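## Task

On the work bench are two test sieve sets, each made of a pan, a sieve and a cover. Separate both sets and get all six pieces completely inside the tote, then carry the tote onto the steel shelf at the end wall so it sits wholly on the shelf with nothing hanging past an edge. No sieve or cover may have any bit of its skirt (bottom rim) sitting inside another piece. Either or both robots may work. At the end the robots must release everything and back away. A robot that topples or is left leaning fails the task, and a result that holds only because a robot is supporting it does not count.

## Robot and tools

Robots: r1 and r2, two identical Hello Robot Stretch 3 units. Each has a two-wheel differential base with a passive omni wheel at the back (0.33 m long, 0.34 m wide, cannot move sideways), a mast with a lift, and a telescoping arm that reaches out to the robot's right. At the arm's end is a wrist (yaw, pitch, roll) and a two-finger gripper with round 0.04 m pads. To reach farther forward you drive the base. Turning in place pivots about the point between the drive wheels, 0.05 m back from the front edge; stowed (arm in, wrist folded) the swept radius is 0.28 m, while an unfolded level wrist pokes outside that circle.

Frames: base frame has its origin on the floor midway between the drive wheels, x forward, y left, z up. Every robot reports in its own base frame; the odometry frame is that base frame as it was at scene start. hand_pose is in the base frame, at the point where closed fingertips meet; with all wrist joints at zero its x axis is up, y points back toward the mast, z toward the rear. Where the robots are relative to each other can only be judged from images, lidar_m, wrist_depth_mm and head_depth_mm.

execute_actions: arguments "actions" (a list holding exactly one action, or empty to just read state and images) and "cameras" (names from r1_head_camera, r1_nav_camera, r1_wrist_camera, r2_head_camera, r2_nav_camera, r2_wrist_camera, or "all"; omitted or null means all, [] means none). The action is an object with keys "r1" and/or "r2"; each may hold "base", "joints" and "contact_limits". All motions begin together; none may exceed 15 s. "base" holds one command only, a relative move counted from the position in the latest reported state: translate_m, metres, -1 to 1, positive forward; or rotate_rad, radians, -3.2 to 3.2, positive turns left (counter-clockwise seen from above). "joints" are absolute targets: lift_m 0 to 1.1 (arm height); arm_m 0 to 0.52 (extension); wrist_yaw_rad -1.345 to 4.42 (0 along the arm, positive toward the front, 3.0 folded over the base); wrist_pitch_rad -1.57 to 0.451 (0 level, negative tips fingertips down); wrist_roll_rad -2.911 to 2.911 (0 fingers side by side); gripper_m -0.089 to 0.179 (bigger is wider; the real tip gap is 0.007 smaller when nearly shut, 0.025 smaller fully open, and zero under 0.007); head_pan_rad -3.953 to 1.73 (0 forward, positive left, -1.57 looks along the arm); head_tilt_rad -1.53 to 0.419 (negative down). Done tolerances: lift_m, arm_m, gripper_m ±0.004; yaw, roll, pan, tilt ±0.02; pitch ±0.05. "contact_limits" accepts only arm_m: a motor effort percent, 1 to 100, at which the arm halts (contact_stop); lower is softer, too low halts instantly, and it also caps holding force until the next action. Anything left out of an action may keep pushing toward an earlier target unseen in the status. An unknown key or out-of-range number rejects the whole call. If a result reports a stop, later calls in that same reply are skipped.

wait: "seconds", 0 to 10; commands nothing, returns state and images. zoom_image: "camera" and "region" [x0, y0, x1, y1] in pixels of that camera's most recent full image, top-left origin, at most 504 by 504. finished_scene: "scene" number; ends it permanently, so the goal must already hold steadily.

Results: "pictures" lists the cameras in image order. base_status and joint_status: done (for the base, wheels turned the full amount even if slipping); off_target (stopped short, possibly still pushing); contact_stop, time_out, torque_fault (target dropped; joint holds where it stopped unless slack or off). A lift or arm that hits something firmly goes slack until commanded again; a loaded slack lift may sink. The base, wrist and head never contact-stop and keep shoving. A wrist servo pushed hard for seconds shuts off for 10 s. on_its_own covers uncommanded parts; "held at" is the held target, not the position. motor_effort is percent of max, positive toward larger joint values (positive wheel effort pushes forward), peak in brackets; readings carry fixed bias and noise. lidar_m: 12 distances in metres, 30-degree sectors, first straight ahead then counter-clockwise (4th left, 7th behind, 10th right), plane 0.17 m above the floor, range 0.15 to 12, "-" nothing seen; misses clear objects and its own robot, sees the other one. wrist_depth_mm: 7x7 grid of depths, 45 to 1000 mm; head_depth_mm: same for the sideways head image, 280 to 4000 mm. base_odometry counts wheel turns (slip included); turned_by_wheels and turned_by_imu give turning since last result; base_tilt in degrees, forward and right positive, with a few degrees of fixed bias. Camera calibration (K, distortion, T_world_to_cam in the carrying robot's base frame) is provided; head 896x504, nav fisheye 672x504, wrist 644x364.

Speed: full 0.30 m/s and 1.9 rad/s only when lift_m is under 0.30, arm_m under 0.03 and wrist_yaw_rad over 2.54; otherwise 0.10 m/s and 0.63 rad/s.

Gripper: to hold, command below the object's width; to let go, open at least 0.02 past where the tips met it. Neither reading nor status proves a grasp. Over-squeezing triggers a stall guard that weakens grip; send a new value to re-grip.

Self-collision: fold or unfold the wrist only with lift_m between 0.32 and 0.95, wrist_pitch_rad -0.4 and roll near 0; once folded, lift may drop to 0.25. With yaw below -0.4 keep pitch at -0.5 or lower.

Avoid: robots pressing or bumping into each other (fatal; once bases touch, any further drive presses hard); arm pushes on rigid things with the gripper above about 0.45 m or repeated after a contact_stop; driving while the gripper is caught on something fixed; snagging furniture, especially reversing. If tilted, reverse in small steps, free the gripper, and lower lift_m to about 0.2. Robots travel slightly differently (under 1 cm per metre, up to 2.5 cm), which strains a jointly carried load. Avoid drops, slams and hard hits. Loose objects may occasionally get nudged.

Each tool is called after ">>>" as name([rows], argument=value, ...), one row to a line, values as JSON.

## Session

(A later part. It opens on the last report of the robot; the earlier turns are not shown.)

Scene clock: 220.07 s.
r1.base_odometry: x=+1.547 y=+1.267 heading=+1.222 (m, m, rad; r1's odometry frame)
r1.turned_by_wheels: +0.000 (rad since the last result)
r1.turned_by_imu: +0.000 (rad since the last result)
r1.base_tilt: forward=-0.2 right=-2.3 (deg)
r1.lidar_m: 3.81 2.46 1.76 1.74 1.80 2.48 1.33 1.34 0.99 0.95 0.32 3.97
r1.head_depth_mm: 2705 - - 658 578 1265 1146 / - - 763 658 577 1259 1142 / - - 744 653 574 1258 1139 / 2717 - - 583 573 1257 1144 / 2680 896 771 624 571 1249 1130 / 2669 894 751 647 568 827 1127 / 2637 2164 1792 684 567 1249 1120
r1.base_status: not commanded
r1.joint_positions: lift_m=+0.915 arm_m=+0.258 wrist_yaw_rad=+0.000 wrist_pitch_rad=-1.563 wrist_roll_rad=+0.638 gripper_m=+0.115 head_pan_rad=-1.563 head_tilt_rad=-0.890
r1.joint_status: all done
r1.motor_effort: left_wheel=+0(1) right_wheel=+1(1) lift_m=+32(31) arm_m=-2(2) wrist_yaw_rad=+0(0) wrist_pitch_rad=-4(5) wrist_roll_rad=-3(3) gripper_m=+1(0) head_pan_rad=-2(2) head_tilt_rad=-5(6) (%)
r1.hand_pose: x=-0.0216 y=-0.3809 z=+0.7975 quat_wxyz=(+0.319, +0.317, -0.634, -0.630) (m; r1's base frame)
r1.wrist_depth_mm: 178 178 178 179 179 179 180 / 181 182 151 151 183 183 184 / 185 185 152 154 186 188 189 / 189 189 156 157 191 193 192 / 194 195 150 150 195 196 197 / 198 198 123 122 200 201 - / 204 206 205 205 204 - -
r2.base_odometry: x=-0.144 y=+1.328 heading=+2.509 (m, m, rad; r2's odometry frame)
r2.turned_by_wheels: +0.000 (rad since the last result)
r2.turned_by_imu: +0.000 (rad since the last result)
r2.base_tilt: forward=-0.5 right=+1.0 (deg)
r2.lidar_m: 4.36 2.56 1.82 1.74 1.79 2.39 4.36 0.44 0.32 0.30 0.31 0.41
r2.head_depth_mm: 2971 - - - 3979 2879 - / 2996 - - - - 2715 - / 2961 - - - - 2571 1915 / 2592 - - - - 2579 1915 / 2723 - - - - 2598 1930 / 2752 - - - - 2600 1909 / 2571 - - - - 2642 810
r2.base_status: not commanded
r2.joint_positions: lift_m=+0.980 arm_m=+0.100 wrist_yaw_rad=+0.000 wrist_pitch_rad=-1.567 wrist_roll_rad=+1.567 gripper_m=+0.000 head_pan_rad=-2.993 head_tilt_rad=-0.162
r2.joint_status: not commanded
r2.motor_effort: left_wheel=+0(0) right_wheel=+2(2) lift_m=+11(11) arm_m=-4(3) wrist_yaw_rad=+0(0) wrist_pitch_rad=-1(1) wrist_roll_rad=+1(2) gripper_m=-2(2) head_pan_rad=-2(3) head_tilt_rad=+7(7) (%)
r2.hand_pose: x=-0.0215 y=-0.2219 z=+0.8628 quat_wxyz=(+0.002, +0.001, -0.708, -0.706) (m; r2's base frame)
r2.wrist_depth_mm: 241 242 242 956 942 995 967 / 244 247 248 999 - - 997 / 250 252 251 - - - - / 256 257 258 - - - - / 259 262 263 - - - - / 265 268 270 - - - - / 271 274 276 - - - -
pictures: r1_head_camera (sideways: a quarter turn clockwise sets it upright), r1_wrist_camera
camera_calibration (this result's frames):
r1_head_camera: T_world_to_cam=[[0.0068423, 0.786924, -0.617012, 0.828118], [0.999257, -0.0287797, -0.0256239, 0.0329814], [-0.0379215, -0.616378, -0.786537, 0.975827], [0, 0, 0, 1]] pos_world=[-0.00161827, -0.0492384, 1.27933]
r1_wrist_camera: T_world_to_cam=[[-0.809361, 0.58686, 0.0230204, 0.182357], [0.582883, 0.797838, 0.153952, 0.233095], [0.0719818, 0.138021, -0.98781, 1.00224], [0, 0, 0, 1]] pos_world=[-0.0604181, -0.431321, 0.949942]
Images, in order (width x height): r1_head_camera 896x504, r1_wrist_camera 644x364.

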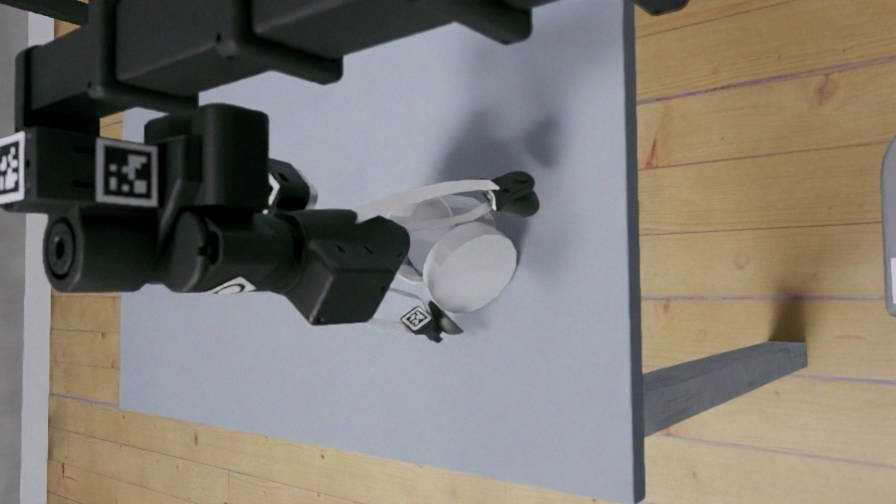

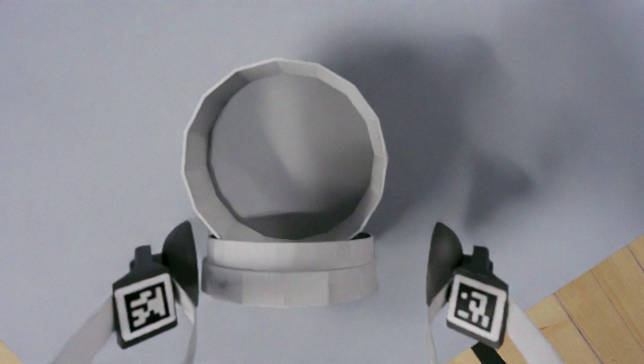

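>>> execute_actions([
  {"r1":{"base":{"translate_m":0.01},"joints":{"arm_m":0.264,"lift_m":0.908}}},
], cameras=[])

>>> execute_actions([
  {"r1":{"joints":{"gripper_m":0.04}}},
], cameras=["r1_wrist_camera"])

>>> execute_actions([
  {"r1":{"joints":{"lift_m":1.04}}},
], cameras=["r1_wrist_camera","r1_head_camera"])

Scene clock: 223.07 s.
r1.base_odometry: x=+1.550 y=+1.276 heading=+1.222 (m, m, rad; r1's odometry frame)
r1.turned_by_wheels: +0.000 (rad since the last result)
r1.turned_by_imu: -0.001 (rad since the last result)
r1.base_tilt: forward=-0.2 right=-2.2 (deg)
r1.lidar_m: 3.80 2.46 1.77 1.74 1.80 2.49 1.34 1.35 0.99 0.34 0.31 3.94
r1.head_depth_mm: 2676 - - 658 569 1270 1142 / - - 761 657 575 1264 1149 / - - 741 641 574 1261 1145 / 2713 - - 579 573 1264 1141 / 2686 899 769 638 570 1260 1113 / 2667 917 748 648 568 864 1125 / 2669 2176 1816 1518 576 1249 1121
r1.base_status: done
r1.joint_positions: lift_m=+0.908 arm_m=+0.264 wrist_yaw_rad=+0.000 wrist_pitch_rad=-1.564 wrist_roll_rad=+0.638 gripper_m=+0.115 head_pan_rad=-1.563 head_tilt_rad=-0.890
r1.joint_status: all done
r1.motor_effort: left_wheel=-1(4) right_wheel=+2(3) lift_m=+32(30) arm_m=+3(1) wrist_yaw_rad=+0(1) wrist_pitch_rad=-4(4) wrist_roll_rad=-2(3) gripper_m=+0(0) head_pan_rad=-2(2) head_tilt_rad=-5(6) (%)
r1.hand_pose: x=-0.0216 y=-0.3863 z=+0.7905 quat_wxyz=(+0.319, +0.317, -0.633, -0.630) (m; r1's base frame)
r1.wrist_depth_mm: 171 172 172 172 172 173 174 / 174 174 174 143 175 178 177 / 179 179 148 147 149 180 181 / 182 183 149 150 151 185 185 / 187 187 150 152 186 189 190 / 192 190 128 112 129 193 - / 197 197 197 197 198 199 -
r2.base_odometry: x=-0.144 y=+1.328 heading=+2.509 (m, m, rad; r2's odometry frame)
r2.turned_by_wheels: +0.000 (rad since the last result)
r2.turned_by_imu: +0.001 (rad since the last result)
r2.base_tilt: forward=-0.5 right=+1.0 (deg)
r2.lidar_m: 4.37 2.55 1.82 1.73 1.79 2.39 4.36 0.44 0.32 0.30 0.31 0.42
r2.head_depth_mm: 2996 - - - 3992 2844 - / 2973 - - - - 2698 - / 2945 - - - - 2622 1913 / 2587 - - - 3992 2613 1900 / 2734 - - - 3974 2601 1925 / 2725 - - - - 2616 1932 / 2562 - - - - 2620 808
r2.base_status: not commanded
r2.joint_positions: lift_m=+0.980 arm_m=+0.100 wrist_yaw_rad=+0.000 wrist_pitch_rad=-1.567 wrist_roll_rad=+1.567 gripper_m=+0.000 head_pan_rad=-2.993 head_tilt_rad=-0.162
r2.joint_status: not commanded
r2.motor_effort: left_wheel=-1(0) right_wheel=+2(2) lift_m=+12(11) arm_m=-4(3) wrist_yaw_rad=+0(1) wrist_pitch_rad=-1(1) wrist_roll_rad=+1(2) gripper_m=-2(2) head_pan_rad=-2(3) head_tilt_rad=+7(7) (%)
r2.hand_pose: x=-0.0215 y=-0.2219 z=+0.8628 quat_wxyz=(+0.002, +0.001, -0.708, -0.706) (m; r2's base frame)
r2.wrist_depth_mm: 239 241 243 961 995 983 992 / 247 248 248 963 992 - 987 / 249 250 253 - - - - / 253 257 259 - - - - / 260 262 264 - - - - / 264 270 268 - - - - / 269 274 276 - - - -
pictures: none
No camera images: the call's "cameras" was empty. Leave "cameras" out to get every camera's image.

Scene clock: 224.30 s.
r1.base_odometry: x=+1.550 y=+1.276 heading=+1.222 (m, m, rad; r1's odometry frame)
r1.turned_by_wheels: +0.000 (rad since the last result)
r1.turned_by_imu: +0.000 (rad since the last result)
r1.base_tilt: forward=+0.0 right=-2.2 (deg)
r1.lidar_m: 3.80 2.46 1.77 1.74 1.80 2.48 1.34 1.35 0.99 0.34 0.31 3.90
r1.head_depth_mm: 2759 - - 657 569 1269 1148 / - - 763 656 576 1261 1149 / - - 744 644 573 1261 1146 / 2716 - - 576 572 1252 1145 / 2672 895 771 642 569 1253 1124 / 2675 915 749 647 568 865 1130 / 2632 2190 1848 1513 578 1249 1127
r1.base_status: not commanded
r1.joint_positions: lift_m=+0.908 arm_m=+0.264 wrist_yaw_rad=+0.000 wrist_pitch_rad=-1.564 wrist_roll_rad=+0.638 gripper_m=+0.041 head_pan_rad=-1.563 head_tilt_rad=-0.890
r1.joint_status: all done
r1.motor_effort: left_wheel=+0(0) right_wheel=+1(0) lift_m=+31(31) arm_m=+2(2) wrist_yaw_rad=+1(0) wrist_pitch_rad=-4(4) wrist_roll_rad=-3(3) gripper_m=-20(94) head_pan_rad=-2(3) head_tilt_rad=-5(6) (%)
r1.hand_pose: x=-0.0216 y=-0.3862 z=+0.7905 quat_wxyz=(+0.319, +0.317, -0.633, -0.630) (m; r1's base frame)
r1.wrist_depth_mm: 171 171 172 172 173 173 174 / 174 174 174 144 174 176 177 / 178 179 147 146 149 181 181 / 182 182 150 150 151 184 185 / 187 185 146 152 187 190 190 / 191 191 114 109 116 194 - / 196 196 197 198 198 200 -
r2.base_odometry: x=-0.144 y=+1.328 heading=+2.509 (m, m, rad; r2's odometry frame)
r2.turned_by_wheels: +0.000 (rad since the last result)
r2.turned_by_imu: +0.000 (rad since the last result)
r2.base_tilt: forward=-0.5 right=+1.0 (deg)
r2.lidar_m: 4.36 2.55 1.82 1.74 1.78 2.39 4.36 0.44 0.31 0.30 0.31 0.41
r2.head_depth_mm: 3001 - - - 3915 2835 - / 2993 - - - 3993 2724 - / 2978 - - - - 2571 1913 / 2610 - - - 3979 2600 1909 / 2786 - - - - 2585 1927 / 2774 - - - - 2611 1926 / 2591 - - - - 2635 810
r2.base_status: not commanded
r2.joint_positions: lift_m=+0.980 arm_m=+0.100 wrist_yaw_rad=+0.000 wrist_pitch_rad=-1.567 wrist_roll_rad=+1.567 gripper_m=+0.000 head_pan_rad=-2.993 head_tilt_rad=-0.162
r2.joint_status: not commanded
r2.motor_effort: left_wheel=+0(0) right_wheel=+2(1) lift_m=+11(12) arm_m=-4(3) wrist_yaw_rad=-1(0) wrist_pitch_rad=-1(1) wrist_roll_rad=+1(1) gripper_m=-2(2) head_pan_rad=-3(3) head_tilt_rad=+8(6) (%)
r2.hand_pose: x=-0.0215 y=-0.2219 z=+0.8628 quat_wxyz=(+0.002, +0.001, -0.708, -0.706) (m; r2's base frame)
r2.wrist_depth_mm: 240 242 243 963 - 974 963 / 245 247 246 988 999 968 995 / 251 252 252 - - - - / 257 256 258 - - - - / 262 264 263 - - - - / 265 266 269 - - - - / 272 273 276 - - - -
pictures: r1_wrist_camera
camera_calibration (this result's frames):
r1_wrist_camera: T_world_to_cam=[[-0.809439, 0.586739, 0.0233468, 0.185353], [0.582777, 0.79783, 0.154395, 0.238087], [0.0719627, 0.138579, -0.987733, 0.996237], [0, 0, 0, 1]] pos_world=[-0.0604112, -0.436765, 0.942929]
Images, in order (width x height): r1_wrist_camera 644x364.

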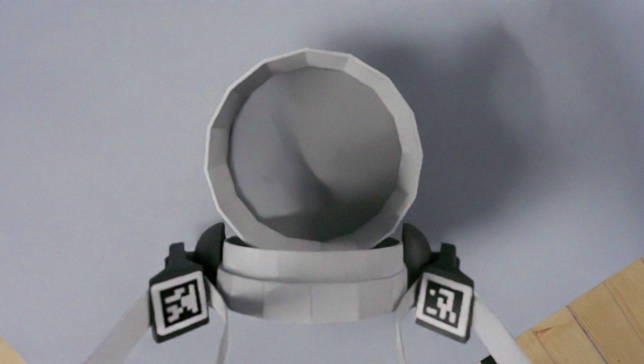

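Scene clock: 226.33 s.
r1.base_odometry: x=+1.550 y=+1.276 heading=+1.222 (m, m, rad; r1's odometry frame)
r1.turned_by_wheels: +0.000 (rad since the last result)
r1.turned_by_imu: -0.001 (rad since the last result)
r1.base_tilt: forward=-0.3 right=-2.1 (deg)
r1.lidar_m: 3.78 2.46 1.76 1.74 1.80 2.48 1.34 1.35 0.99 0.34 0.31 3.94
r1.head_depth_mm: 2705 915 766 658 581 1268 1146 / 2740 909 765 656 578 1262 1138 / - 903 762 628 576 1257 1143 / - - 471 616 572 1258 1147 / 2674 873 754 650 570 1252 1116 / 2690 913 748 646 569 862 1127 / 2641 2155 1832 1525 578 1242 1129
r1.base_status: not commanded
r1.joint_positions: lift_m=+1.040 arm_m=+0.264 wrist_yaw_rad=+0.000 wrist_pitch_rad=-1.564 wrist_roll_rad=+0.638 gripper_m=+0.041 head_pan_rad=-1.563 head_tilt_rad=-0.890
r1.joint_status: all done
r1.motor_effort: left_wheel=-1(1) right_wheel=+2(2) lift_m=+44(50) arm_m=+2(2) wrist_yaw_rad=+0(0) wrist_pitch_rad=-4(4) wrist_roll_rad=-3(3) gripper_m=-18(19) head_pan_rad=-2(2) head_tilt_rad=-6(6) (%)
r1.hand_pose: x=-0.0216 y=-0.3862 z=+0.9221 quat_wxyz=(+0.319, +0.317, -0.633, -0.630) (m; r1's base frame)
r1.wrist_depth_mm: 291 292 293 294 296 299 298 / 297 299 301 301 300 303 300 / 305 306 310 274 308 309 309 / - 312 313 279 316 316 - / - 321 319 182 318 - - / - - 114 109 117 - - / - - 334 - - - -
r2.base_odometry: x=-0.144 y=+1.328 heading=+2.509 (m, m, rad; r2's odometry frame)
r2.turned_by_wheels: +0.000 (rad since the last result)
r2.turned_by_imu: +0.000 (rad since the last result)
r2.base_tilt: forward=-0.6 right=+1.0 (deg)
r2.lidar_m: 4.37 2.55 1.82 1.74 1.79 2.40 4.37 0.44 0.32 0.30 0.31 0.41
r2.head_depth_mm: 3017 - - - - 2858 - / 2918 - - - 3982 2698 - / 2936 - - - - 2573 1943 / 2579 - - - - 2599 1937 / 2740 - - - - 2631 1938 / 2732 - - - - 2628 1929 / 2558 - - - - 2620 808
r2.base_status: not commanded
r2.joint_positions: lift_m=+0.980 arm_m=+0.100 wrist_yaw_rad=+0.000 wrist_pitch_rad=-1.567 wrist_roll_rad=+1.567 gripper_m=+0.000 head_pan_rad=-2.993 head_tilt_rad=-0.162
r2.joint_status: not commanded
r2.motor_effort: left_wheel=-1(0) right_wheel=+2(2) lift_m=+11(11) arm_m=-4(4) wrist_yaw_rad=+0(0) wrist_pitch_rad=-1(1) wrist_roll_rad=+2(2) gripper_m=-3(2) head_pan_rad=-3(3) head_tilt_rad=+6(7) (%)
r2.hand_pose: x=-0.0215 y=-0.2219 z=+0.8628 quat_wxyz=(+0.002, +0.001, -0.708, -0.706) (m; r2's base frame)
r2.wrist_depth_mm: 239 242 242 971 959 972 963 / 246 244 249 983 978 - 975 / 251 253 253 - - - - / 258 255 258 - - - - / 260 261 262 - - - - / 263 267 269 - - - - / 270 275 274 - - - -
pictures: r1_head_camera (sideways: a quarter turn clockwise sets it upright), r1_wrist_camera
camera_calibration (this result's frames):
r1_head_camera: T_world_to_cam=[[0.0068423, 0.786924, -0.617012, 0.828118], [0.999257, -0.0287797, -0.0256239, 0.0329814], [-0.0379215, -0.616378, -0.786537, 0.975827], [0, 0, 0, 1]] pos_world=[-0.00161827, -0.0492384, 1.27933]
r1_wrist_camera: T_world_to_cam=[[-0.80944, 0.586739, 0.0233468, 0.182282], [0.582777, 0.79783, 0.154395, 0.217769], [0.0719627, 0.138579, -0.987733, 1.12623], [0, 0, 0, 1]] pos_world=[-0.0604112, -0.436767, 1.07454]
Images, in order (width x height): r1_head_camera 896x504, r1_wrist_camera 644x364.

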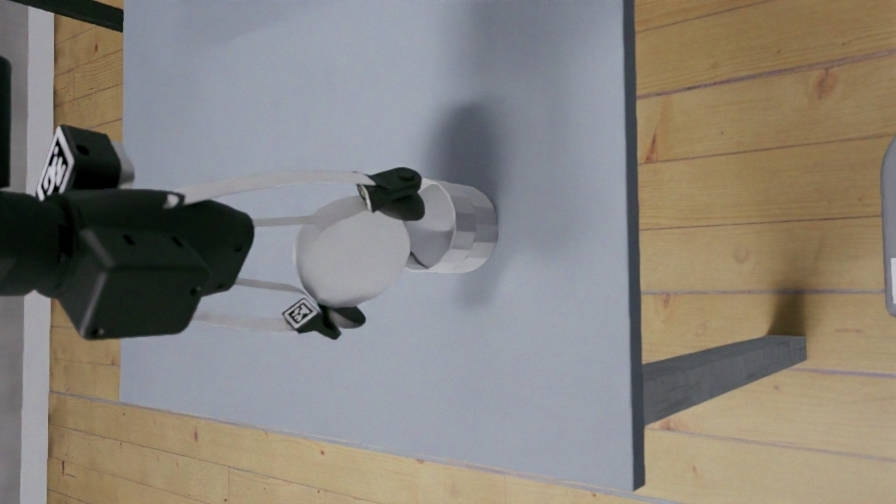

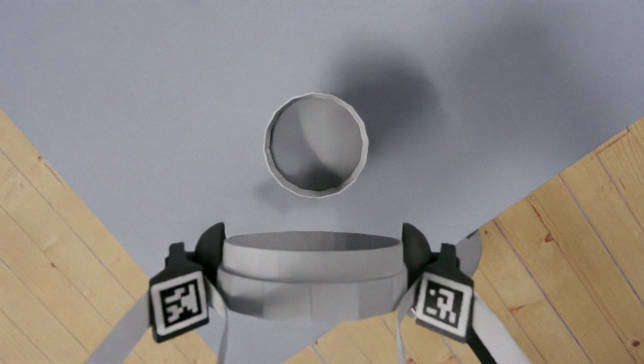

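>>> execute_actions([
  {"r1":{"base":{"translate_m":-0.62},"joints":{"lift_m":1.09,"head_pan_rad":-1.57,"head_tilt_rad":-0.8}}},
], cameras=["r1_head_camera","r1_wrist_camera"])

Scene clock: 236.20 s.
r1.base_odometry: x=+1.338 y=+0.693 heading=+1.222 (m, m, rad; r1's odometry frame)
r1.turned_by_wheels: +0.000 (rad since the last result)
r1.turned_by_imu: +0.000 (rad since the last result)
r1.base_tilt: forward=-0.2 right=-2.1 (deg)
r1.lidar_m: 4.42 2.43 1.81 1.74 1.81 2.49 4.39 0.74 0.98 0.95 0.98 0.77
r1.head_depth_mm: 2758 2614 856 715 612 567 1174 / 2740 2595 853 713 610 564 1168 / - 1804 784 634 609 563 1163 / - - 444 628 608 561 1159 / 2611 884 837 657 604 560 1151 / 2732 2545 792 650 603 558 1150 / 2703 2514 831 668 600 548 1148
r1.base_status: done
r1.joint_positions: lift_m=+1.090 arm_m=+0.264 wrist_yaw_rad=+0.000 wrist_pitch_rad=-1.564 wrist_roll_rad=+0.638 gripper_m=+0.041 head_pan_rad=-1.563 head_tilt_rad=-0.804
r1.joint_status: all done
r1.motor_effort: left_wheel=-1(7) right_wheel=+1(3) lift_m=+43(45) arm_m=+2(2) wrist_yaw_rad=+1(0) wrist_pitch_rad=-4(4) wrist_roll_rad=-3(3) gripper_m=-19(20) head_pan_rad=-2(2) head_tilt_rad=+2(13) (%)
r1.hand_pose: x=-0.0216 y=-0.3862 z=+0.9721 quat_wxyz=(+0.319, +0.317, -0.633, -0.630) (m; r1's base frame)
r1.wrist_depth_mm: 334 338 341 296 340 343 346 / 341 345 344 316 350 354 351 / 288 349 334 358 357 360 - / 277 345 337 361 365 364 - / 365 284 366 182 370 - - / 378 378 114 109 116 - - / 384 389 387 - - - -
r2.base_odometry: x=-0.144 y=+1.328 heading=+2.509 (m, m, rad; r2's odometry frame)
r2.turned_by_wheels: +0.000 (rad since the last result)
r2.turned_by_imu: +0.002 (rad since the last result)
r2.base_tilt: forward=-0.5 right=+1.0 (deg)
r2.lidar_m: 4.36 2.56 1.82 1.73 1.79 2.39 4.36 0.44 0.32 0.30 0.31 0.41
r2.head_depth_mm: 2969 - - - - 2811 - / 2964 - - - 3979 2700 - / 2959 - - - - 2569 1900 / 2593 - - - - 2618 1924 / 2736 - - - - 2606 1917 / 2731 - - - - 2638 1927 / 2575 - - - - 2654 808
r2.base_status: not commanded
r2.joint_positions: lift_m=+0.980 arm_m=+0.100 wrist_yaw_rad=+0.000 wrist_pitch_rad=-1.567 wrist_roll_rad=+1.567 gripper_m=+0.000 head_pan_rad=-2.993 head_tilt_rad=-0.162
r2.joint_status: not commanded
r2.motor_effort: left_wheel=-1(1) right_wheel=+1(2) lift_m=+11(11) arm_m=-4(4) wrist_yaw_rad=+0(1) wrist_pitch_rad=-1(1) wrist_roll_rad=+2(2) gripper_m=-1(2) head_pan_rad=-3(3) head_tilt_rad=+6(7) (%)
r2.hand_pose: x=-0.0215 y=-0.2219 z=+0.8628 quat_wxyz=(+0.002, +0.001, -0.708, -0.706) (m; r2's base frame)
r2.wrist_depth_mm: 240 241 244 977 988 975 969 / 245 247 248 983 994 - 965 / 250 251 252 - - - - / 255 257 259 - - - - / 262 265 263 - - - - / 263 267 269 - - - - / 270 273 278 - - - -
pictures: r1_head_camera (sideways: a quarter turn clockwise sets it upright), r1_wrist_camera
camera_calibration (this result's frames):
r1_head_camera: T_world_to_cam=[[0.00726341, 0.730512, -0.682861, 0.913917], [0.999273, -0.030863, -0.0223876, 0.0287707], [-0.0374296, -0.682202, -0.730205, 0.902572], [0, 0, 0, 1]] pos_world=[-0.00160507, -0.0510033, 1.28379]
r1_wrist_camera: T_world_to_cam=[[-0.80944, 0.586738, 0.0233503, 0.18111], [0.582776, 0.79783, 0.1544, 0.210042], [0.0719625, 0.138585, -0.987733, 1.17563], [0, 0, 0, 1]] pos_world=[-0.0604111, -0.436768, 1.12455]
Images, in order (width x height): r1_head_camera 896x504, r1_wrist_camera 644x364.

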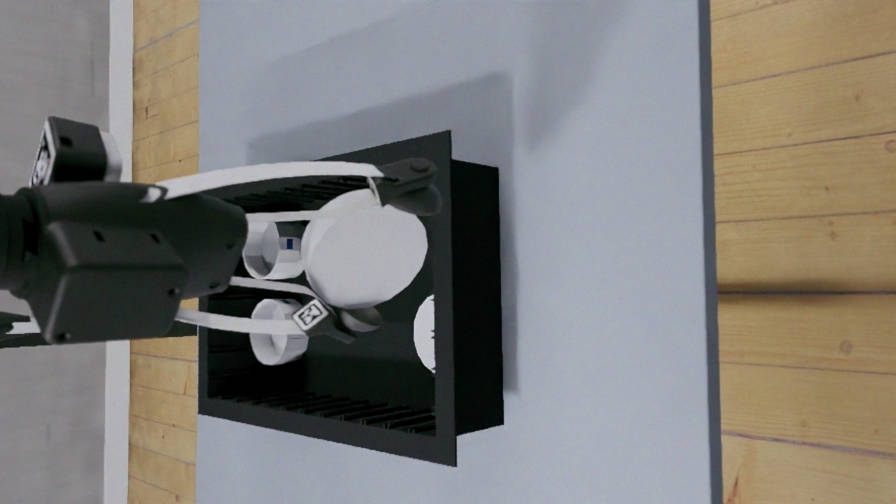

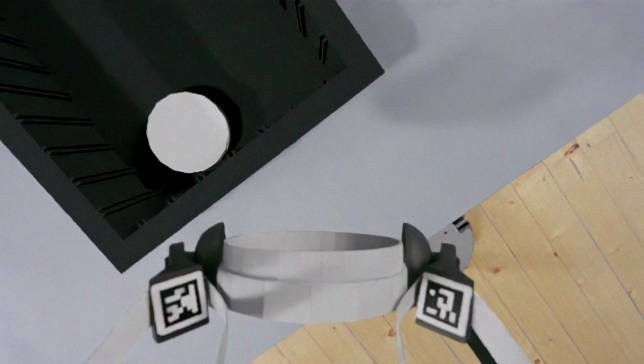

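>>> execute_actions([
  {"r1":{"base":{"translate_m":0.01},"joints":{"wrist_roll_rad":0,"wrist_pitch_rad":-0.9,"arm_m":0.25}}},
], cameras=[])

>>> execute_actions([
  {"r1":{"joints":{"lift_m":0.89}}},
], cameras=["r1_head_camera","r1_wrist_camera"])

Scene clock: 240.10 s.
r1.base_odometry: x=+1.342 y=+0.703 heading=+1.222 (m, m, rad; r1's odometry frame)
r1.turned_by_wheels: +0.000 (rad since the last result)
r1.turned_by_imu: -0.001 (rad since the last result)
r1.base_tilt: forward=-0.1 right=-2.2 (deg)
r1.lidar_m: 4.41 2.43 1.80 1.74 1.81 2.49 4.39 0.75 0.98 0.95 0.99 0.76
r1.head_depth_mm: 2800 2627 858 713 611 567 1170 / 2787 2605 857 696 611 564 1165 / 2752 2624 774 662 607 562 1162 / - 508 832 662 607 560 1157 / 1255 1120 837 657 604 559 1157 / 2672 2538 769 654 604 558 1156 / 2687 2518 832 684 601 548 1147
r1.base_status: done
r1.joint_positions: lift_m=+1.090 arm_m=+0.250 wrist_yaw_rad=+0.000 wrist_pitch_rad=-0.917 wrist_roll_rad=+0.008 gripper_m=+0.041 head_pan_rad=-1.563 head_tilt_rad=-0.804
r1.joint_status: all done
r1.motor_effort: left_wheel=-1(3) right_wheel=+1(5) lift_m=+43(43) arm_m=-2(3) wrist_yaw_rad=+1(1) wrist_pitch_rad=+9(11) wrist_roll_rad=-3(2) gripper_m=-20(19) head_pan_rad=-3(3) head_tilt_rad=+1(2) (%)
r1.hand_pose: x=-0.0216 y=-0.5319 z=+1.0104 quat_wxyz=(+0.632, +0.312, -0.636, -0.315) (m; r1's base frame)
r1.wrist_depth_mm: - - - - - - - / 544 547 449 455 542 560 550 / 496 502 479 478 498 505 503 / 462 457 448 459 450 460 465 / 425 415 371 183 399 428 426 / 394 398 114 108 116 397 399 / 369 316 349 358 334 370 370
r2.base_odometry: x=-0.144 y=+1.328 heading=+2.509 (m, m, rad; r2's odometry frame)
r2.turned_by_wheels: +0.000 (rad since the last result)
r2.turned_by_imu: +0.001 (rad since the last result)
r2.base_tilt: forward=-0.4 right=+1.0 (deg)
r2.lidar_m: 4.36 2.55 1.82 1.73 1.79 2.39 4.36 0.44 0.32 0.30 0.31 0.41
r2.head_depth_mm: 2967 - - - 3913 2820 - / 2956 - - - - 2716 - / 2973 - - - 3984 2619 1935 / 2595 - - - - 2574 1920 / 2745 - - - - 2578 1922 / 2728 - - - - 2572 1926 / 2577 - - - - 2635 812
r2.base_status: not commanded
r2.joint_positions: lift_m=+0.980 arm_m=+0.100 wrist_yaw_rad=+0.000 wrist_pitch_rad=-1.567 wrist_roll_rad=+1.567 gripper_m=+0.000 head_pan_rad=-2.993 head_tilt_rad=-0.162
r2.joint_status: not commanded
r2.motor_effort: left_wheel=-1(1) right_wheel=+1(2) lift_m=+11(11) arm_m=-4(4) wrist_yaw_rad=+0(0) wrist_pitch_rad=-1(1) wrist_roll_rad=+2(1) gripper_m=-3(2) head_pan_rad=-2(2) head_tilt_rad=+7(6) (%)
r2.hand_pose: x=-0.0215 y=-0.2219 z=+0.8628 quat_wxyz=(+0.002, +0.001, -0.708, -0.706) (m; r2's base frame)
r2.wrist_depth_mm: 243 242 243 982 - 961 977 / 246 247 248 991 - - 990 / 249 250 253 - - - - / 253 258 258 - - - - / 262 262 266 - - - - / 264 268 267 - - - - / 271 274 274 - - - -
pictures: none
No camera images: the call's "cameras" was empty. Leave "cameras" out to get every camera's image.

Scene clock: 242.77 s.
r1.base_odometry: x=+1.342 y=+0.703 heading=+1.222 (m, m, rad; r1's odometry frame)
r1.turned_by_wheels: +0.000 (rad since the last result)
r1.turned_by_imu: -0.001 (rad since the last result)
r1.base_tilt: forward=-0.3 right=-2.2 (deg)
r1.lidar_m: 4.40 2.43 1.80 1.74 1.81 2.49 4.40 0.75 0.99 0.95 0.99 0.76
r1.head_depth_mm: 2777 2700 - - 612 566 1168 / 2767 2813 - 681 609 565 1168 / 2739 - - 651 608 563 1160 / 2693 2760 - 644 606 560 1158 / 2601 1398 839 648 603 560 1157 / 2693 2545 769 654 601 558 1147 / 2689 2550 831 683 602 547 1152
r1.base_status: not commanded
r1.joint_positions: lift_m=+0.890 arm_m=+0.250 wrist_yaw_rad=+0.000 wrist_pitch_rad=-0.916 wrist_roll_rad=+0.008 gripper_m=+0.041 head_pan_rad=-1.563 head_tilt_rad=-0.804
r1.joint_status: all done
r1.motor_effort: left_wheel=-1(0) right_wheel=+2(2) lift_m=+32(35) arm_m=-2(2) wrist_yaw_rad=+1(1) wrist_pitch_rad=+8(10) wrist_roll_rad=-3(3) gripper_m=-19(20) head_pan_rad=-3(2) head_tilt_rad=+1(1) (%)
r1.hand_pose: x=-0.0216 y=-0.5321 z=+0.8110 quat_wxyz=(+0.632, +0.311, -0.636, -0.314) (m; r1's base frame)
r1.wrist_depth_mm: 190 264 299 305 287 194 321 / 184 265 281 284 279 174 290 / 184 246 257 255 253 165 257 / 185 229 233 235 236 168 144 / 183 215 218 182 219 170 130 / 184 201 114 109 116 162 121 / 181 166 167 185 187 160 116
r2.base_odometry: x=-0.144 y=+1.328 heading=+2.509 (m, m, rad; r2's odometry frame)
r2.turned_by_wheels: +0.000 (rad since the last result)
r2.turned_by_imu: +0.001 (rad since the last result)
r2.base_tilt: forward=-0.6 right=+1.0 (deg)
r2.lidar_m: 4.37 2.55 1.82 1.74 1.79 2.39 4.37 0.44 0.32 0.30 0.31 0.41
r2.head_depth_mm: 3056 - - - 3958 2878 - / 2969 - - - 3964 2717 - / 2964 - - - - 2574 1928 / 2572 - - - - 2592 1919 / 2744 - - - - 2608 1931 / 2746 - - - - 2610 1926 / 2586 - - - - 2636 807
r2.base_status: not commanded
r2.joint_positions: lift_m=+0.980 arm_m=+0.100 wrist_yaw_rad=+0.000 wrist_pitch_rad=-1.567 wrist_roll_rad=+1.567 gripper_m=+0.000 head_pan_rad=-2.993 head_tilt_rad=-0.162
r2.joint_status: not commanded
r2.motor_effort: left_wheel=+0(0) right_wheel=+1(2) lift_m=+11(11) arm_m=-3(4) wrist_yaw_rad=+0(0) wrist_pitch_rad=-1(1) wrist_roll_rad=+1(2) gripper_m=-2(3) head_pan_rad=-2(3) head_tilt_rad=+7(7) (%)
r2.hand_pose: x=-0.0215 y=-0.2219 z=+0.8628 quat_wxyz=(+0.002, +0.001, -0.708, -0.706) (m; r2's base frame)
r2.wrist_depth_mm: 240 241 243 986 975 954 962 / 246 247 247 - 969 - 994 / 252 249 250 - - - - / 253 255 259 - - - - / 259 262 265 - - - - / 266 268 268 - - - - / 271 273 276 - - - -
pictures: r1_head_camera (sideways: a quarter turn clockwise sets it upright), r1_wrist_camera
camera_calibration (this result's frames):
r1_head_camera: T_world_to_cam=[[0.00726346, 0.730459, -0.682918, 0.913991], [0.999273, -0.0308642, -0.0223847, 0.0287669], [-0.0374288, -0.682258, -0.730152, 0.902503], [0, 0, 0, 1]] pos_world=[-0.00160504, -0.0510047, 1.28379]
r1_wrist_camera: T_world_to_cam=[[-0.999627, 0.0138319, 0.0235357, -0.0386473], [0.00102962, 0.880626, -0.47381, 0.892258], [-0.0272799, -0.473609, -0.880312, 0.621632], [0, 0, 0, 1]] pos_world=[-0.0225935, -0.490801, 0.970901]
Images, in order (width x height): r1_head_camera 896x504, r1_wrist_camera 644x364.

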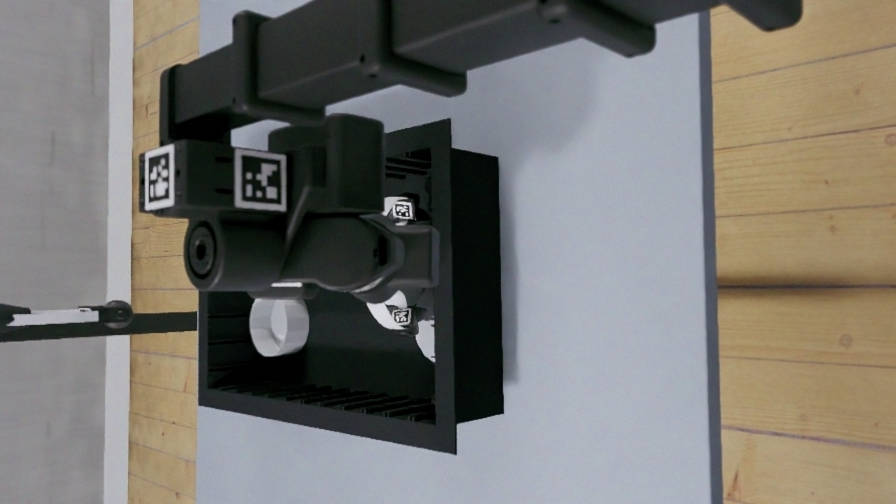

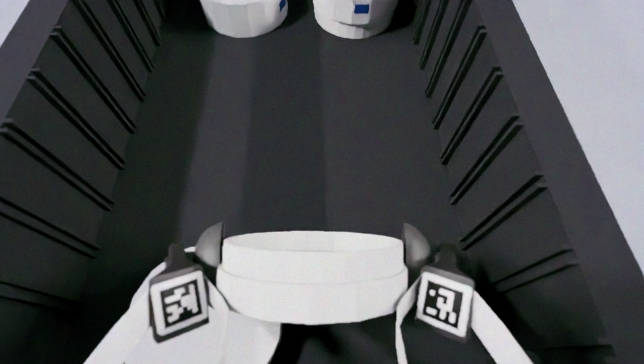

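Overlaps cover2; back a bit.

>>> execute_actions([
  {"r1":{"base":{"translate_m":-0.022},"joints":{"lift_m":0.875}}},
], cameras=[])

>>> execute_actions([
  {"r1":{"joints":{"gripper_m":0.1}}},
], cameras=[])

>>> execute_actions([
  {"r1":{"joints":{"lift_m":1.05}}},
], cameras=["r1_wrist_camera"])

>>> execute_actions([
  {"r1":{"base":{"translate_m":0.594},"joints":{"wrist_pitch_rad":-1.57,"wrist_roll_rad":1.57,"gripper_m":0,"arm_m":0.308}}},
], cameras=["r1_head_camera","r1_wrist_camera"])

Scene clock: 245.13 s.
r1.base_odometry: x=+1.334 y=+0.682 heading=+1.222 (m, m, rad; r1's odometry frame)
r1.turned_by_wheels: +0.000 (rad since the last result)
r1.turned_by_imu: +0.000 (rad since the last result)
r1.base_tilt: forward=-0.1 right=-2.2 (deg)
r1.lidar_m: 4.43 2.43 1.81 1.74 1.81 2.48 4.38 0.73 0.98 0.95 0.99 0.78
r1.head_depth_mm: 2761 2620 - - - 1245 1147 / 2758 2787 - 713 612 567 1168 / 2731 2761 - 649 609 563 1159 / 2762 2676 - 645 606 561 1157 / 2637 1402 835 650 604 559 1155 / 2717 2529 795 655 602 557 1154 / 2711 2507 816 653 602 548 1149
r1.base_status: done
r1.joint_positions: lift_m=+0.875 arm_m=+0.250 wrist_yaw_rad=+0.006 wrist_pitch_rad=-0.881 wrist_roll_rad=+0.008 gripper_m=+0.041 head_pan_rad=-1.563 head_tilt_rad=-0.803
r1.joint_status: all done
r1.motor_effort: left_wheel=+1(7) right_wheel=-2(5) lift_m=+25(31) arm_m=-1(2) wrist_yaw_rad=-7(7) wrist_pitch_rad=-12(11) wrist_roll_rad=-2(3) gripper_m=-22(22) head_pan_rad=-2(2) head_tilt_rad=+2(2) (%)
r1.hand_pose: x=-0.0207 y=-0.5397 z=+0.8012 quat_wxyz=(+0.638, +0.302, -0.641, -0.301) (m; r1's base frame)
r1.wrist_depth_mm: 210 297 298 294 249 314 322 / 211 272 279 279 251 166 286 / 209 249 250 250 242 146 255 / 208 227 227 228 223 135 233 / 200 208 209 181 208 133 205 / 189 176 112 109 118 127 111 / 178 156 159 176 179 126 102
r2.base_odometry: x=-0.144 y=+1.328 heading=+2.509 (m, m, rad; r2's odometry frame)
r2.turned_by_wheels: +0.000 (rad since the last result)
r2.turned_by_imu: +0.000 (rad since the last result)
r2.base_tilt: forward=-0.5 right=+1.0 (deg)
r2.lidar_m: 4.36 2.56 1.82 1.73 1.79 2.39 4.35 0.44 0.32 0.30 0.31 0.41
r2.head_depth_mm: 3003 - - - 3961 2861 - / 2978 - - - - 2694 - / 2938 - - - - 2588 1914 / 2582 - - - - 2593 1917 / 2745 - - - - 2588 1919 / 2738 - - - - 2607 1925 / 2604 - - - - 2641 806
r2.base_status: not commanded
r2.joint_positions: lift_m=+0.980 arm_m=+0.100 wrist_yaw_rad=+0.000 wrist_pitch_rad=-1.567 wrist_roll_rad=+1.567 gripper_m=+0.000 head_pan_rad=-2.993 head_tilt_rad=-0.162
r2.joint_status: not commanded
r2.motor_effort: left_wheel=+0(1) right_wheel=+2(2) lift_m=+11(11) arm_m=-4(5) wrist_yaw_rad=+0(0) wrist_pitch_rad=-1(1) wrist_roll_rad=+1(1) gripper_m=-2(3) head_pan_rad=-3(2) head_tilt_rad=+7(6) (%)
r2.hand_pose: x=-0.0215 y=-0.2219 z=+0.8628 quat_wxyz=(+0.002, +0.001, -0.708, -0.706) (m; r2's base frame)
r2.wrist_depth_mm: 239 240 242 969 973 984 - / 248 246 247 977 984 980 - / 248 252 252 - - - - / 256 255 258 - - - - / 260 261 262 - - - - / 263 268 267 - - - - / 270 273 273 - - - -
pictures: none
No camera images: the call's "cameras" was empty. Leave "cameras" out to get every camera's image.

Scene clock: 246.27 s.
r1.base_odometry: x=+1.334 y=+0.682 heading=+1.222 (m, m, rad; r1's odometry frame)
r1.turned_by_wheels: +0.000 (rad since the last result)
r1.turned_by_imu: -0.001 (rad since the last result)
r1.base_tilt: forward=-0.2 right=-2.2 (deg)
r1.lidar_m: 4.41 2.43 1.80 1.74 1.81 2.49 4.37 0.73 0.98 0.95 0.99 0.78
r1.head_depth_mm: 2728 2636 - - - 1251 1146 / 2790 2818 - 712 611 565 1160 / 2804 2783 - 648 609 563 1165 / 2733 2690 - 644 607 561 1160 / 2625 1409 835 642 604 559 1151 / 2727 2566 800 655 604 557 1155 / 2679 2501 814 654 603 547 1152
r1.base_status: not commanded
r1.joint_positions: lift_m=+0.875 arm_m=+0.250 wrist_yaw_rad=-0.001 wrist_pitch_rad=-0.878 wrist_roll_rad=+0.008 gripper_m=+0.100 head_pan_rad=-1.563 head_tilt_rad=-0.803
r1.joint_status: all done
r1.motor_effort: left_wheel=-3(3) right_wheel=+4(5) lift_m=+25(25) arm_m=-1(1) wrist_yaw_rad=+1(8) wrist_pitch_rad=-13(13) wrist_roll_rad=-3(3) gripper_m=+2(79) head_pan_rad=-2(2) head_tilt_rad=+2(1) (%)
r1.hand_pose: x=-0.0217 y=-0.5402 z=+0.8016 quat_wxyz=(+0.638, +0.299, -0.642, -0.302) (m; r1's base frame)
r1.wrist_depth_mm: 214 298 297 293 242 315 321 / 215 275 281 281 240 167 286 / 213 250 252 252 242 148 258 / 211 229 228 229 223 134 233 / 202 208 208 208 210 130 211 / 191 176 169 170 178 122 112 / 178 157 155 158 175 119 103
r2.base_odometry: x=-0.144 y=+1.328 heading=+2.509 (m, m, rad; r2's odometry frame)
r2.turned_by_wheels: +0.000 (rad since the last result)
r2.turned_by_imu: +0.000 (rad since the last result)
r2.base_tilt: forward=-0.5 right=+0.9 (deg)
r2.lidar_m: 4.34 2.55 1.82 1.73 1.79 2.39 4.36 0.44 0.32 0.30 0.31 0.41
r2.head_depth_mm: 2986 - - - 3892 2837 - / 2990 - - - - 2708 - / 2925 - - - - 2564 1914 / 2584 - - - - 2584 1918 / 2717 - - - 3996 2590 1929 / 2717 - - - - 2616 1951 / 2568 - - - - 2642 809
r2.base_status: not commanded
r2.joint_positions: lift_m=+0.980 arm_m=+0.100 wrist_yaw_rad=+0.000 wrist_pitch_rad=-1.567 wrist_roll_rad=+1.567 gripper_m=+0.000 head_pan_rad=-2.993 head_tilt_rad=-0.162
r2.joint_status: not commanded
r2.motor_effort: left_wheel=+0(1) right_wheel=+2(1) lift_m=+11(11) arm_m=-4(5) wrist_yaw_rad=+0(1) wrist_pitch_rad=-1(1) wrist_roll_rad=+2(1) gripper_m=-2(2) head_pan_rad=-2(2) head_tilt_rad=+7(6) (%)
r2.hand_pose: x=-0.0215 y=-0.2219 z=+0.8628 quat_wxyz=(+0.002, +0.001, -0.708, -0.706) (m; r2's base frame)
r2.wrist_depth_mm: 238 241 242 948 986 984 - / 245 247 245 997 974 - - / 251 250 254 - - - - / 255 258 256 - - - - / 259 262 265 - - - - / 264 268 269 - - - - / 270 274 276 - - - -
pictures: none
No camera images: the call's "cameras" was empty. Leave "cameras" out to get every camera's image.

Scene clock: 248.70 s.
r1.base_odometry: x=+1.334 y=+0.682 heading=+1.222 (m, m, rad; r1's odometry frame)
r1.turned_by_wheels: +0.000 (rad since the last result)
r1.turned_by_imu: +0.000 (rad since the last result)
r1.base_tilt: forward=-0.2 right=-2.3 (deg)
r1.lidar_m: 4.42 2.43 1.80 1.74 1.81 2.49 4.37 0.73 0.98 0.95 0.99 0.78
r1.head_depth_mm: 2783 2633 860 715 611 566 1171 / 2857 2576 856 711 610 566 1168 / 2875 2580 805 647 608 562 1162 / - - 833 659 606 562 1157 / 2630 1355 839 658 604 558 1154 / 2719 2563 791 652 603 557 1157 / 2717 2482 812 654 603 547 1148
r1.base_status: not commanded
r1.joint_positions: lift_m=+1.050 arm_m=+0.250 wrist_yaw_rad=+0.001 wrist_pitch_rad=-0.906 wrist_roll_rad=+0.007 gripper_m=+0.100 head_pan_rad=-1.563 head_tilt_rad=-0.803
r1.joint_status: all done
r1.motor_effort: left_wheel=+0(3) right_wheel=+1(3) lift_m=+43(46) arm_m=-1(1) wrist_yaw_rad=-1(2) wrist_pitch_rad=+3(13) wrist_roll_rad=-2(3) gripper_m=+0(2) head_pan_rad=-2(2) head_tilt_rad=+1(2) (%)
r1.hand_pose: x=-0.0214 y=-0.5342 z=+0.9720 quat_wxyz=(+0.634, +0.309, -0.637, -0.311) (m; r1's base frame)
r1.wrist_depth_mm: 549 552 564 566 562 561 566 / 495 488 453 456 499 510 506 / 453 434 446 449 441 465 471 / 416 352 414 418 410 427 429 / 385 324 382 390 358 396 389 / 355 278 355 360 344 363 359 / 333 318 313 320 304 331 339
r2.base_odometry: x=-0.144 y=+1.328 heading=+2.509 (m, m, rad; r2's odometry frame)
r2.turned_by_wheels: +0.000 (rad since the last result)
r2.turned_by_imu: +0.000 (rad since the last result)
r2.base_tilt: forward=-0.5 right=+1.0 (deg)
r2.lidar_m: 4.36 2.55 1.82 1.74 1.78 2.39 4.35 0.44 0.32 0.30 0.31 0.41
r2.head_depth_mm: 3003 - - - 3919 2871 - / 2965 - - - 3980 2716 - / 2943 - - - 3977 2632 1923 / 2634 - - - - 2608 1916 / 2749 - - - - 2615 1922 / 2761 - - - - 2625 1929 / 2576 - - - - 2619 812
r2.base_status: not commanded
r2.joint_positions: lift_m=+0.980 arm_m=+0.100 wrist_yaw_rad=+0.000 wrist_pitch_rad=-1.567 wrist_roll_rad=+1.567 gripper_m=+0.000 head_pan_rad=-2.993 head_tilt_rad=-0.162
r2.joint_status: not commanded
r2.motor_effort: left_wheel=-1(0) right_wheel=+2(1) lift_m=+11(11) arm_m=-5(3) wrist_yaw_rad=-1(0) wrist_pitch_rad=-1(1) wrist_roll_rad=+2(1) gripper_m=-3(3) head_pan_rad=-3(3) head_tilt_rad=+7(7) (%)
r2.hand_pose: x=-0.0215 y=-0.2219 z=+0.8628 quat_wxyz=(+0.002, +0.001, -0.708, -0.706) (m; r2's base frame)
r2.wrist_depth_mm: 240 241 242 967 966 956 963 / 245 248 246 - 994 - - / 248 248 254 - - - - / 256 257 257 - - - - / 258 262 264 - - - - / 264 264 269 - - - - / 267 273 278 - - - -
pictures: r1_wrist_camera
camera_calibration (this result's frames):
r1_wrist_camera: T_world_to_cam=[[-0.999643, 0.011883, 0.0239162, -0.0436092], [-0.00113433, 0.875847, -0.482587, 0.976269], [-0.0266816, -0.482442, -0.875521, 0.753074], [0, 0, 0, 1]] pos_world=[-0.022393, -0.49123, 1.13151]
Images, in order (width x height): r1_wrist_camera 644x364.

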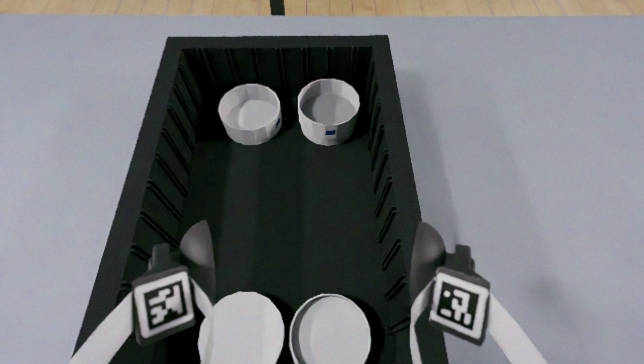

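Scene clock: 255.60 s.
r1.base_odometry: x=+1.537 y=+1.240 heading=+1.222 (m, m, rad; r1's odometry frame)
r1.turned_by_wheels: +0.000 (rad since the last result)
r1.turned_by_imu: -0.004 (rad since the last result)
r1.base_tilt: forward=-0.2 right=-2.3 (deg)
r1.lidar_m: 3.83 2.45 1.77 1.74 1.81 2.48 1.30 1.31 0.99 0.95 0.33 3.99
r1.head_depth_mm: 2656 1399 859 714 615 565 1165 / 2822 1009 853 713 612 565 1166 / 2763 1022 854 709 610 563 1170 / - - 846 691 594 561 1161 / 2676 1009 841 706 598 559 1153 / 2679 2533 841 702 601 558 994 / 2698 2536 1986 718 601 556 1153
r1.base_status: done
r1.joint_positions: lift_m=+1.050 arm_m=+0.308 wrist_yaw_rad=+0.001 wrist_pitch_rad=-1.561 wrist_roll_rad=+1.562 gripper_m=+0.000 head_pan_rad=-1.563 head_tilt_rad=-0.803
r1.joint_status: all done
r1.motor_effort: left_wheel=+0(3) right_wheel=+1(5) lift_m=+43(43) arm_m=+2(0) wrist_yaw_rad=-2(2) wrist_pitch_rad=-5(4) wrist_roll_rad=+2(2) gripper_m=-3(82) head_pan_rad=-2(2) head_tilt_rad=+2(1) (%)
r1.hand_pose: x=-0.0216 y=-0.4308 z=+0.9321 quat_wxyz=(+0.004, +0.003, -0.710, -0.704) (m; r1's base frame)
r1.wrist_depth_mm: 304 301 303 303 300 - - / 306 308 308 310 310 314 - / 315 318 316 318 318 320 - / 322 324 326 295 323 - - / 331 334 331 297 333 - - / 339 341 341 - 341 - - / 348 347 350 349 349 - -
r2.base_odometry: x=-0.144 y=+1.328 heading=+2.509 (m, m, rad; r2's odometry frame)
r2.turned_by_wheels: +0.000 (rad since the last result)
r2.turned_by_imu: +0.001 (rad since the last result)
r2.base_tilt: forward=-0.5 right=+1.0 (deg)
r2.lidar_m: 4.36 2.55 1.82 1.74 1.79 2.39 4.35 0.44 0.32 0.30 0.31 0.41
r2.head_depth_mm: 3006 - - - 3994 2835 - / 2976 - - - 3928 2673 - / 2932 - - - 3944 2583 1918 / 2657 - - - - 2615 1921 / 2749 - - - - 2605 1924 / 2732 - - - - 2612 1935 / 2562 - - - - 2628 806
r2.base_status: not commanded
r2.joint_positions: lift_m=+0.980 arm_m=+0.100 wrist_yaw_rad=+0.000 wrist_pitch_rad=-1.567 wrist_roll_rad=+1.567 gripper_m=+0.000 head_pan_rad=-2.993 head_tilt_rad=-0.162
r2.joint_status: not commanded
r2.motor_effort: left_wheel=-1(0) right_wheel=+1(1) lift_m=+12(11) arm_m=-4(5) wrist_yaw_rad=+0(1) wrist_pitch_rad=-1(1) wrist_roll_rad=+1(1) gripper_m=-2(3) head_pan_rad=-3(2) head_tilt_rad=+6(7) (%)
r2.hand_pose: x=-0.0215 y=-0.2219 z=+0.8628 quat_wxyz=(+0.002, +0.001, -0.708, -0.706) (m; r2's base frame)
r2.wrist_depth_mm: 242 242 241 959 950 973 986 / 245 247 250 990 996 997 999 / 250 252 254 - - - - / 255 258 257 - - - - / 259 260 264 - - - - / 264 268 268 - - - - / 270 275 274 - - - -
pictures: r1_head_camera (sideways: a quarter turn clockwise sets it upright), r1_wrist_camera
camera_calibration (this result's frames):
r1_head_camera: T_world_to_cam=[[0.00726444, 0.730316, -0.683071, 0.91419], [0.999273, -0.0308688, -0.0223766, 0.0287564], [-0.0374276, -0.682412, -0.730009, 0.902317], [0, 0, 0, 1]] pos_world=[-0.001605, -0.0510085, 1.2838]
r1_wrist_camera: T_world_to_cam=[[-0.020777, 0.999632, 0.0174207, 0.408664], [0.98715, 0.01775, 0.158809, -0.0797056], [0.158441, 0.0204964, -0.987156, 1.09269], [0, 0, 0, 1]] pos_world=[-0.0859554, -0.429496, 1.0842]
Images, in order (width x height): r1_head_camera 896x504, r1_wrist_camera 644x364.

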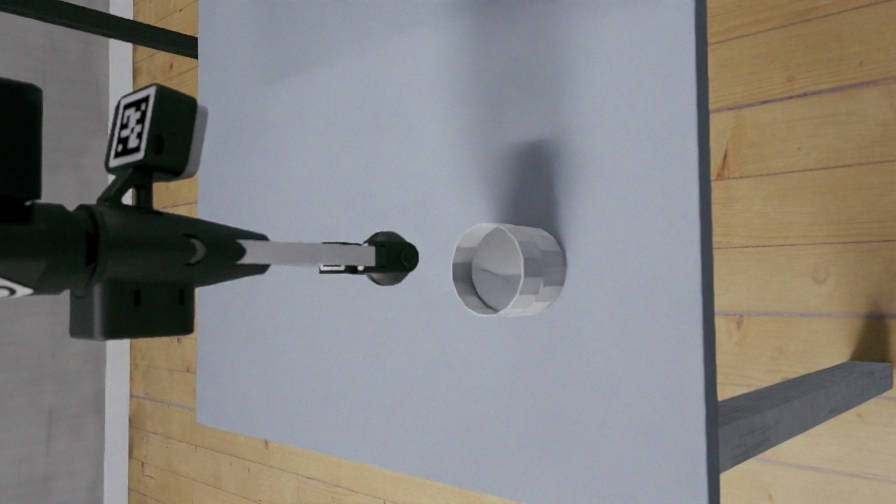

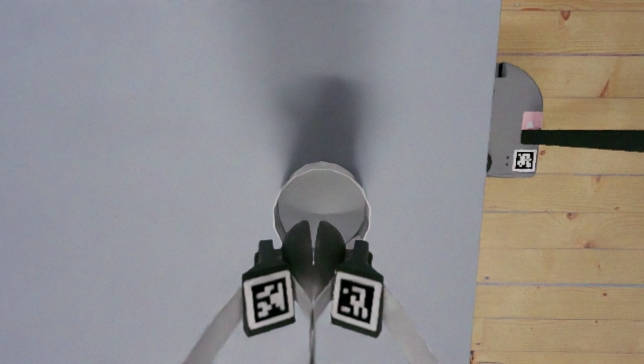

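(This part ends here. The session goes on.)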